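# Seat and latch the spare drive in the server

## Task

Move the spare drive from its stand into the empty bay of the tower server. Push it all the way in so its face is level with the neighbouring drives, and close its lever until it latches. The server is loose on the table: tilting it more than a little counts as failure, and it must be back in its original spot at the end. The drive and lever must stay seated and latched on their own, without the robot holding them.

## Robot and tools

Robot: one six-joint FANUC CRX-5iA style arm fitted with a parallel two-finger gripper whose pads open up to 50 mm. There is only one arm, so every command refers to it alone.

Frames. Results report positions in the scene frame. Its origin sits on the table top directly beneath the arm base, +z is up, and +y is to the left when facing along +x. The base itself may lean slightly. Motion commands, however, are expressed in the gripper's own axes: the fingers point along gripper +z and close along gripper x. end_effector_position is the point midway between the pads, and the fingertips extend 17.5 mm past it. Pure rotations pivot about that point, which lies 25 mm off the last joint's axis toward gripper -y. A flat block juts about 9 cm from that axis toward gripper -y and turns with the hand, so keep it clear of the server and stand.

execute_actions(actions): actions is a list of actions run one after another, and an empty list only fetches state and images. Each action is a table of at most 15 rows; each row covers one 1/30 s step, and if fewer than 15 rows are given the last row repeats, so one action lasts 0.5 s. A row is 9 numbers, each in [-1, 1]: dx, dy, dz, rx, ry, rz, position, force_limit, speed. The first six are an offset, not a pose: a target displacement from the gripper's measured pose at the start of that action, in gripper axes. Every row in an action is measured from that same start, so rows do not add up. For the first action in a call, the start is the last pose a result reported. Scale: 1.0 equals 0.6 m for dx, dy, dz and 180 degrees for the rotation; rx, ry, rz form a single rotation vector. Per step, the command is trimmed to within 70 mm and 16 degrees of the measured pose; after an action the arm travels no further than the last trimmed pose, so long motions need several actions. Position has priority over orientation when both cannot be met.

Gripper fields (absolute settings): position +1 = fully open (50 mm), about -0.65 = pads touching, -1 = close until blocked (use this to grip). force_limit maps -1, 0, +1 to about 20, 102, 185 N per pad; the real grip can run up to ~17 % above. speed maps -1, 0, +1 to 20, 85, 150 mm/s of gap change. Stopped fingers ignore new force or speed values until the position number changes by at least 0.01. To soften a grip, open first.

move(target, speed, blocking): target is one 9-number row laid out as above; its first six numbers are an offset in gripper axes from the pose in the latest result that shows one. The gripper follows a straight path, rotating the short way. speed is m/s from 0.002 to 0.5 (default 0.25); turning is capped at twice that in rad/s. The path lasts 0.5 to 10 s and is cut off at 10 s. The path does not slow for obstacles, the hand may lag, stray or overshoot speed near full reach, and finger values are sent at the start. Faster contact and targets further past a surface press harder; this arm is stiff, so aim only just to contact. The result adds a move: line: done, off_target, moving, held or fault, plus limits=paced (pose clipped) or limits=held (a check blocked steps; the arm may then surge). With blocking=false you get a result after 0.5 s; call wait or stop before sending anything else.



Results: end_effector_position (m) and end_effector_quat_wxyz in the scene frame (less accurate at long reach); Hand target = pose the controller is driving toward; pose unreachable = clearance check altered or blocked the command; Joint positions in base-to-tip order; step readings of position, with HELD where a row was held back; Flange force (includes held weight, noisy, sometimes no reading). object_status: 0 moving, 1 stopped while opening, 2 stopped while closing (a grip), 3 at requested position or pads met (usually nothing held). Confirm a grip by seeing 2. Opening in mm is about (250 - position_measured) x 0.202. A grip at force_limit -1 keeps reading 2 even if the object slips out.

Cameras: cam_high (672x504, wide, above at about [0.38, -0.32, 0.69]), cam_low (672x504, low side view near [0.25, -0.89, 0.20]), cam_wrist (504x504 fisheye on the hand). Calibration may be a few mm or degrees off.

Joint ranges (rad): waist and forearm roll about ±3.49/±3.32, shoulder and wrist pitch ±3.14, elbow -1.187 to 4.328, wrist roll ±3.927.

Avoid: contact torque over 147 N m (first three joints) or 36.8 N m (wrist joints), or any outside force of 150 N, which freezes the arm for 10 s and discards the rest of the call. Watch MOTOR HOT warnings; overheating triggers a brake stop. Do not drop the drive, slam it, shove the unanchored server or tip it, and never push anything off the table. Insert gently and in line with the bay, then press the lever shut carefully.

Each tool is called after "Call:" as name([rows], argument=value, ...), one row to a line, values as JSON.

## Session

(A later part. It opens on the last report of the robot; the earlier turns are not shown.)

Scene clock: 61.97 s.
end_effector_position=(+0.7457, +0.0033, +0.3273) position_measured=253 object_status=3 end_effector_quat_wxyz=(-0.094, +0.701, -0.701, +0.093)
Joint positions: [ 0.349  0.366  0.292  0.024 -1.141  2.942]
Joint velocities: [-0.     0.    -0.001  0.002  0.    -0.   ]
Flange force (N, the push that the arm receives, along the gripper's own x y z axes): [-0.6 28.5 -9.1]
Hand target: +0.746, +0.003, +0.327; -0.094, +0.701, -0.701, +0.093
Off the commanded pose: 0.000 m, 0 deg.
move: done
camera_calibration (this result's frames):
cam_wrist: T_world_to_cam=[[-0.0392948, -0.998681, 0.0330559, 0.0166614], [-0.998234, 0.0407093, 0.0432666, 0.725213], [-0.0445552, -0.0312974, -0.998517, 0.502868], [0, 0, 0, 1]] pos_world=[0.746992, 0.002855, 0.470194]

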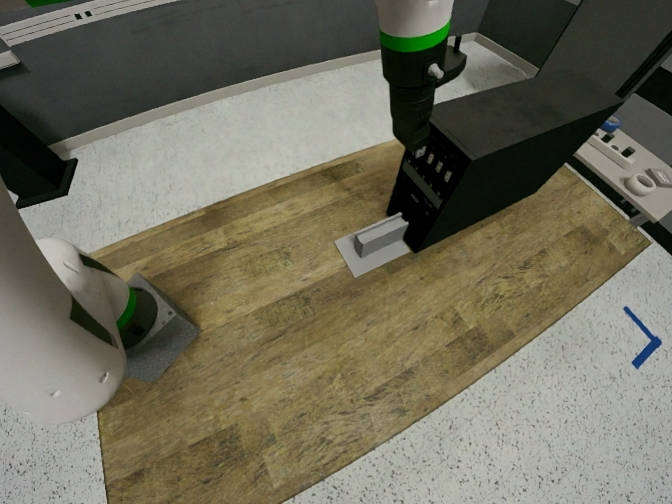

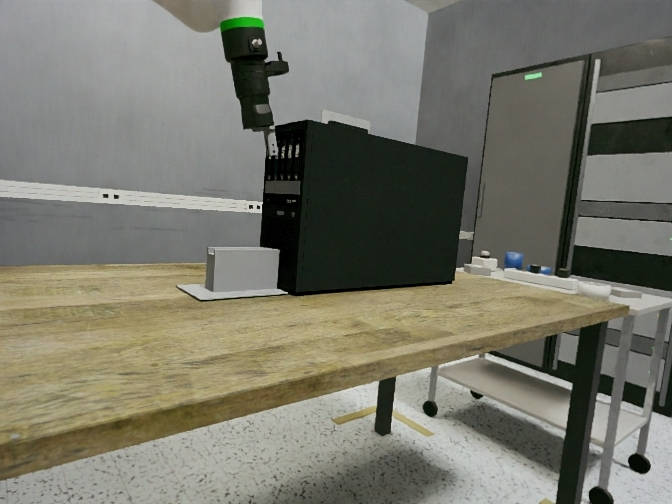

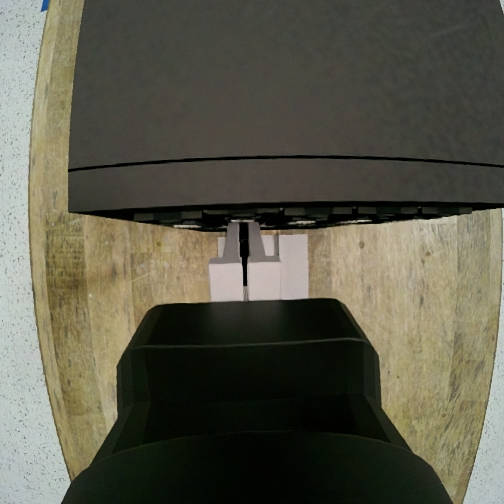

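Call:
move(target=[0,-0.0013,0.00035,0,0,0,-0.7,0,0], speed=0.004)

Call:
move(target=[0,0.11,-0.03,0,0,0,-0.7,0,0], speed=0.08)

Call:
zoom_image(camera="cam_wrist", region=[100,20,480,220])

Scene clock: 63.00 s.
end_effector_position=(+0.7464, +0.0033, +0.3272) position_measured=253 object_status=3 end_effector_quat_wxyz=(-0.094, +0.701, -0.701, +0.093)
Joint positions: [ 0.349  0.368  0.295  0.024 -1.142  2.943]
Joint velocities: [-0.  0. -0. -0. -0.  0.]
Flange force (N, the push that the arm receives, along the gripper's own x y z axes): [-1.8 58.6 -43.6]
Hand target: +0.747, +0.003, +0.327; -0.094, +0.701, -0.701, +0.093
Off the commanded pose: 0.000 m, 0 deg.
move: done
camera_calibration (this result's frames):
cam_wrist: T_world_to_cam=[[-0.0392946, -0.998679, 0.0330988, 0.0166678], [-0.998219, 0.0407215, 0.0436003, 0.725777], [-0.0448906, -0.0313266, -0.998501, 0.503136], [0, 0, 0, 1]] pos_world=[0.747725, 0.00285257, 0.470186]

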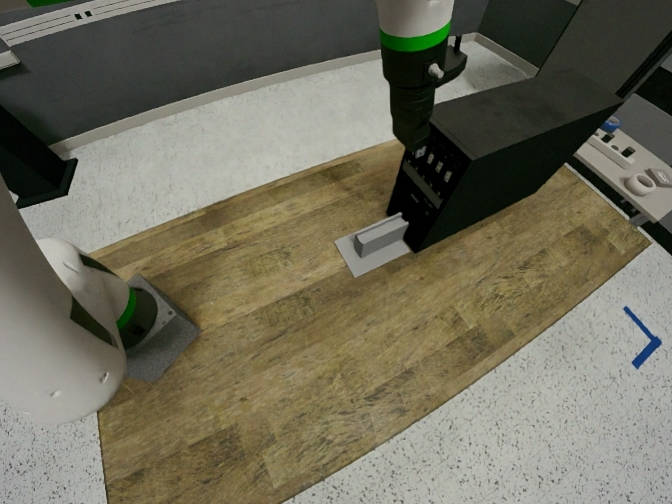

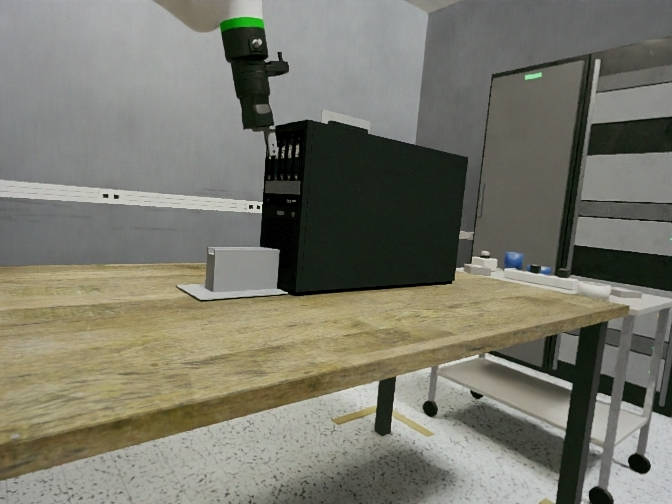

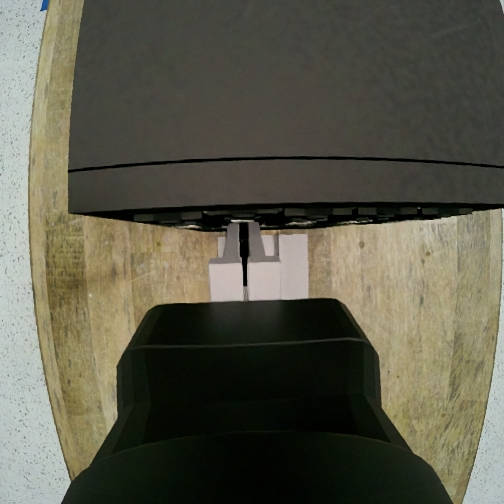

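Scene clock: 64.17 s.
end_effector_position=(+0.6779, +0.0031, +0.3274) position_measured=253 object_status=3 end_effector_quat_wxyz=(-0.094, +0.701, -0.701, +0.093)
Joint positions: [ 0.374  0.196  0.06   0.034 -1.08   2.913]
Joint velocities: [-0.    -0.001 -0.001 -0.    -0.     0.   ]
Flange force (N, the push that the arm receives, along the gripper's own x y z axes): [2.2 8.2 0.8]
Hand target: +0.678, +0.003, +0.327; -0.094, +0.701, -0.701, +0.093
Off the commanded pose: 0.000 m, 0 deg.
move: done
camera_calibration (this result's frames):
cam_wrist: T_world_to_cam=[[-0.0393947, -0.998674, 0.0331442, 0.0138539], [-0.998213, 0.0408246, 0.0436334, 0.657425], [-0.0449287, -0.031366, -0.998498, 0.500224], [0, 0, 0, 1]] pos_world=[0.67927, 0.00268647, 0.470327]

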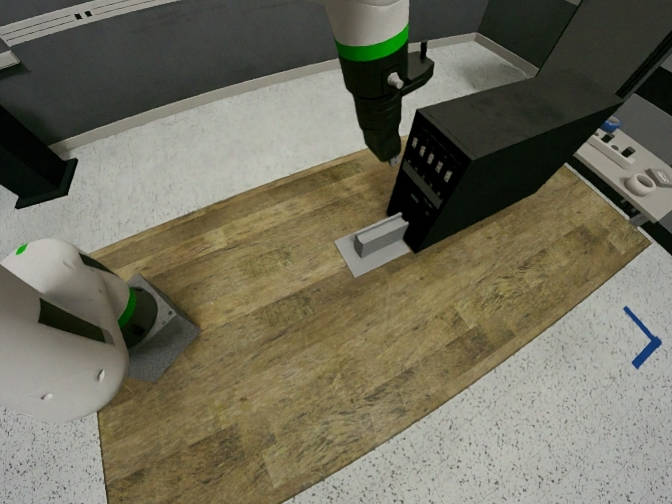

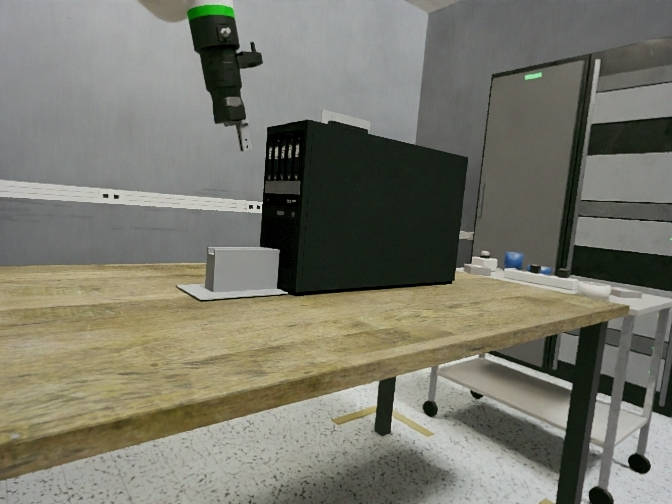

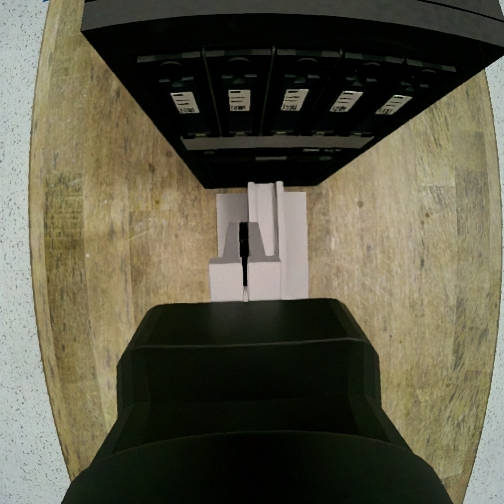

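Region (100, 20, 480, 220) of cam_wrist's 504x504 image, scaled by 1.326, with more detail than that image has; it fills the top 265 rows of this view, and the rest is white.

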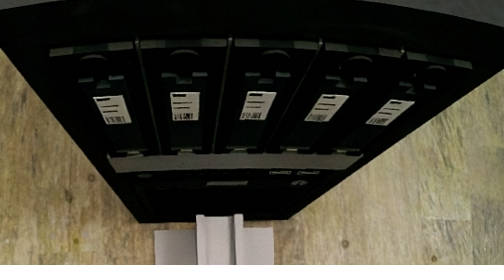

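Call:
finished_scene(scene=2)

The scene is finished: the task was done.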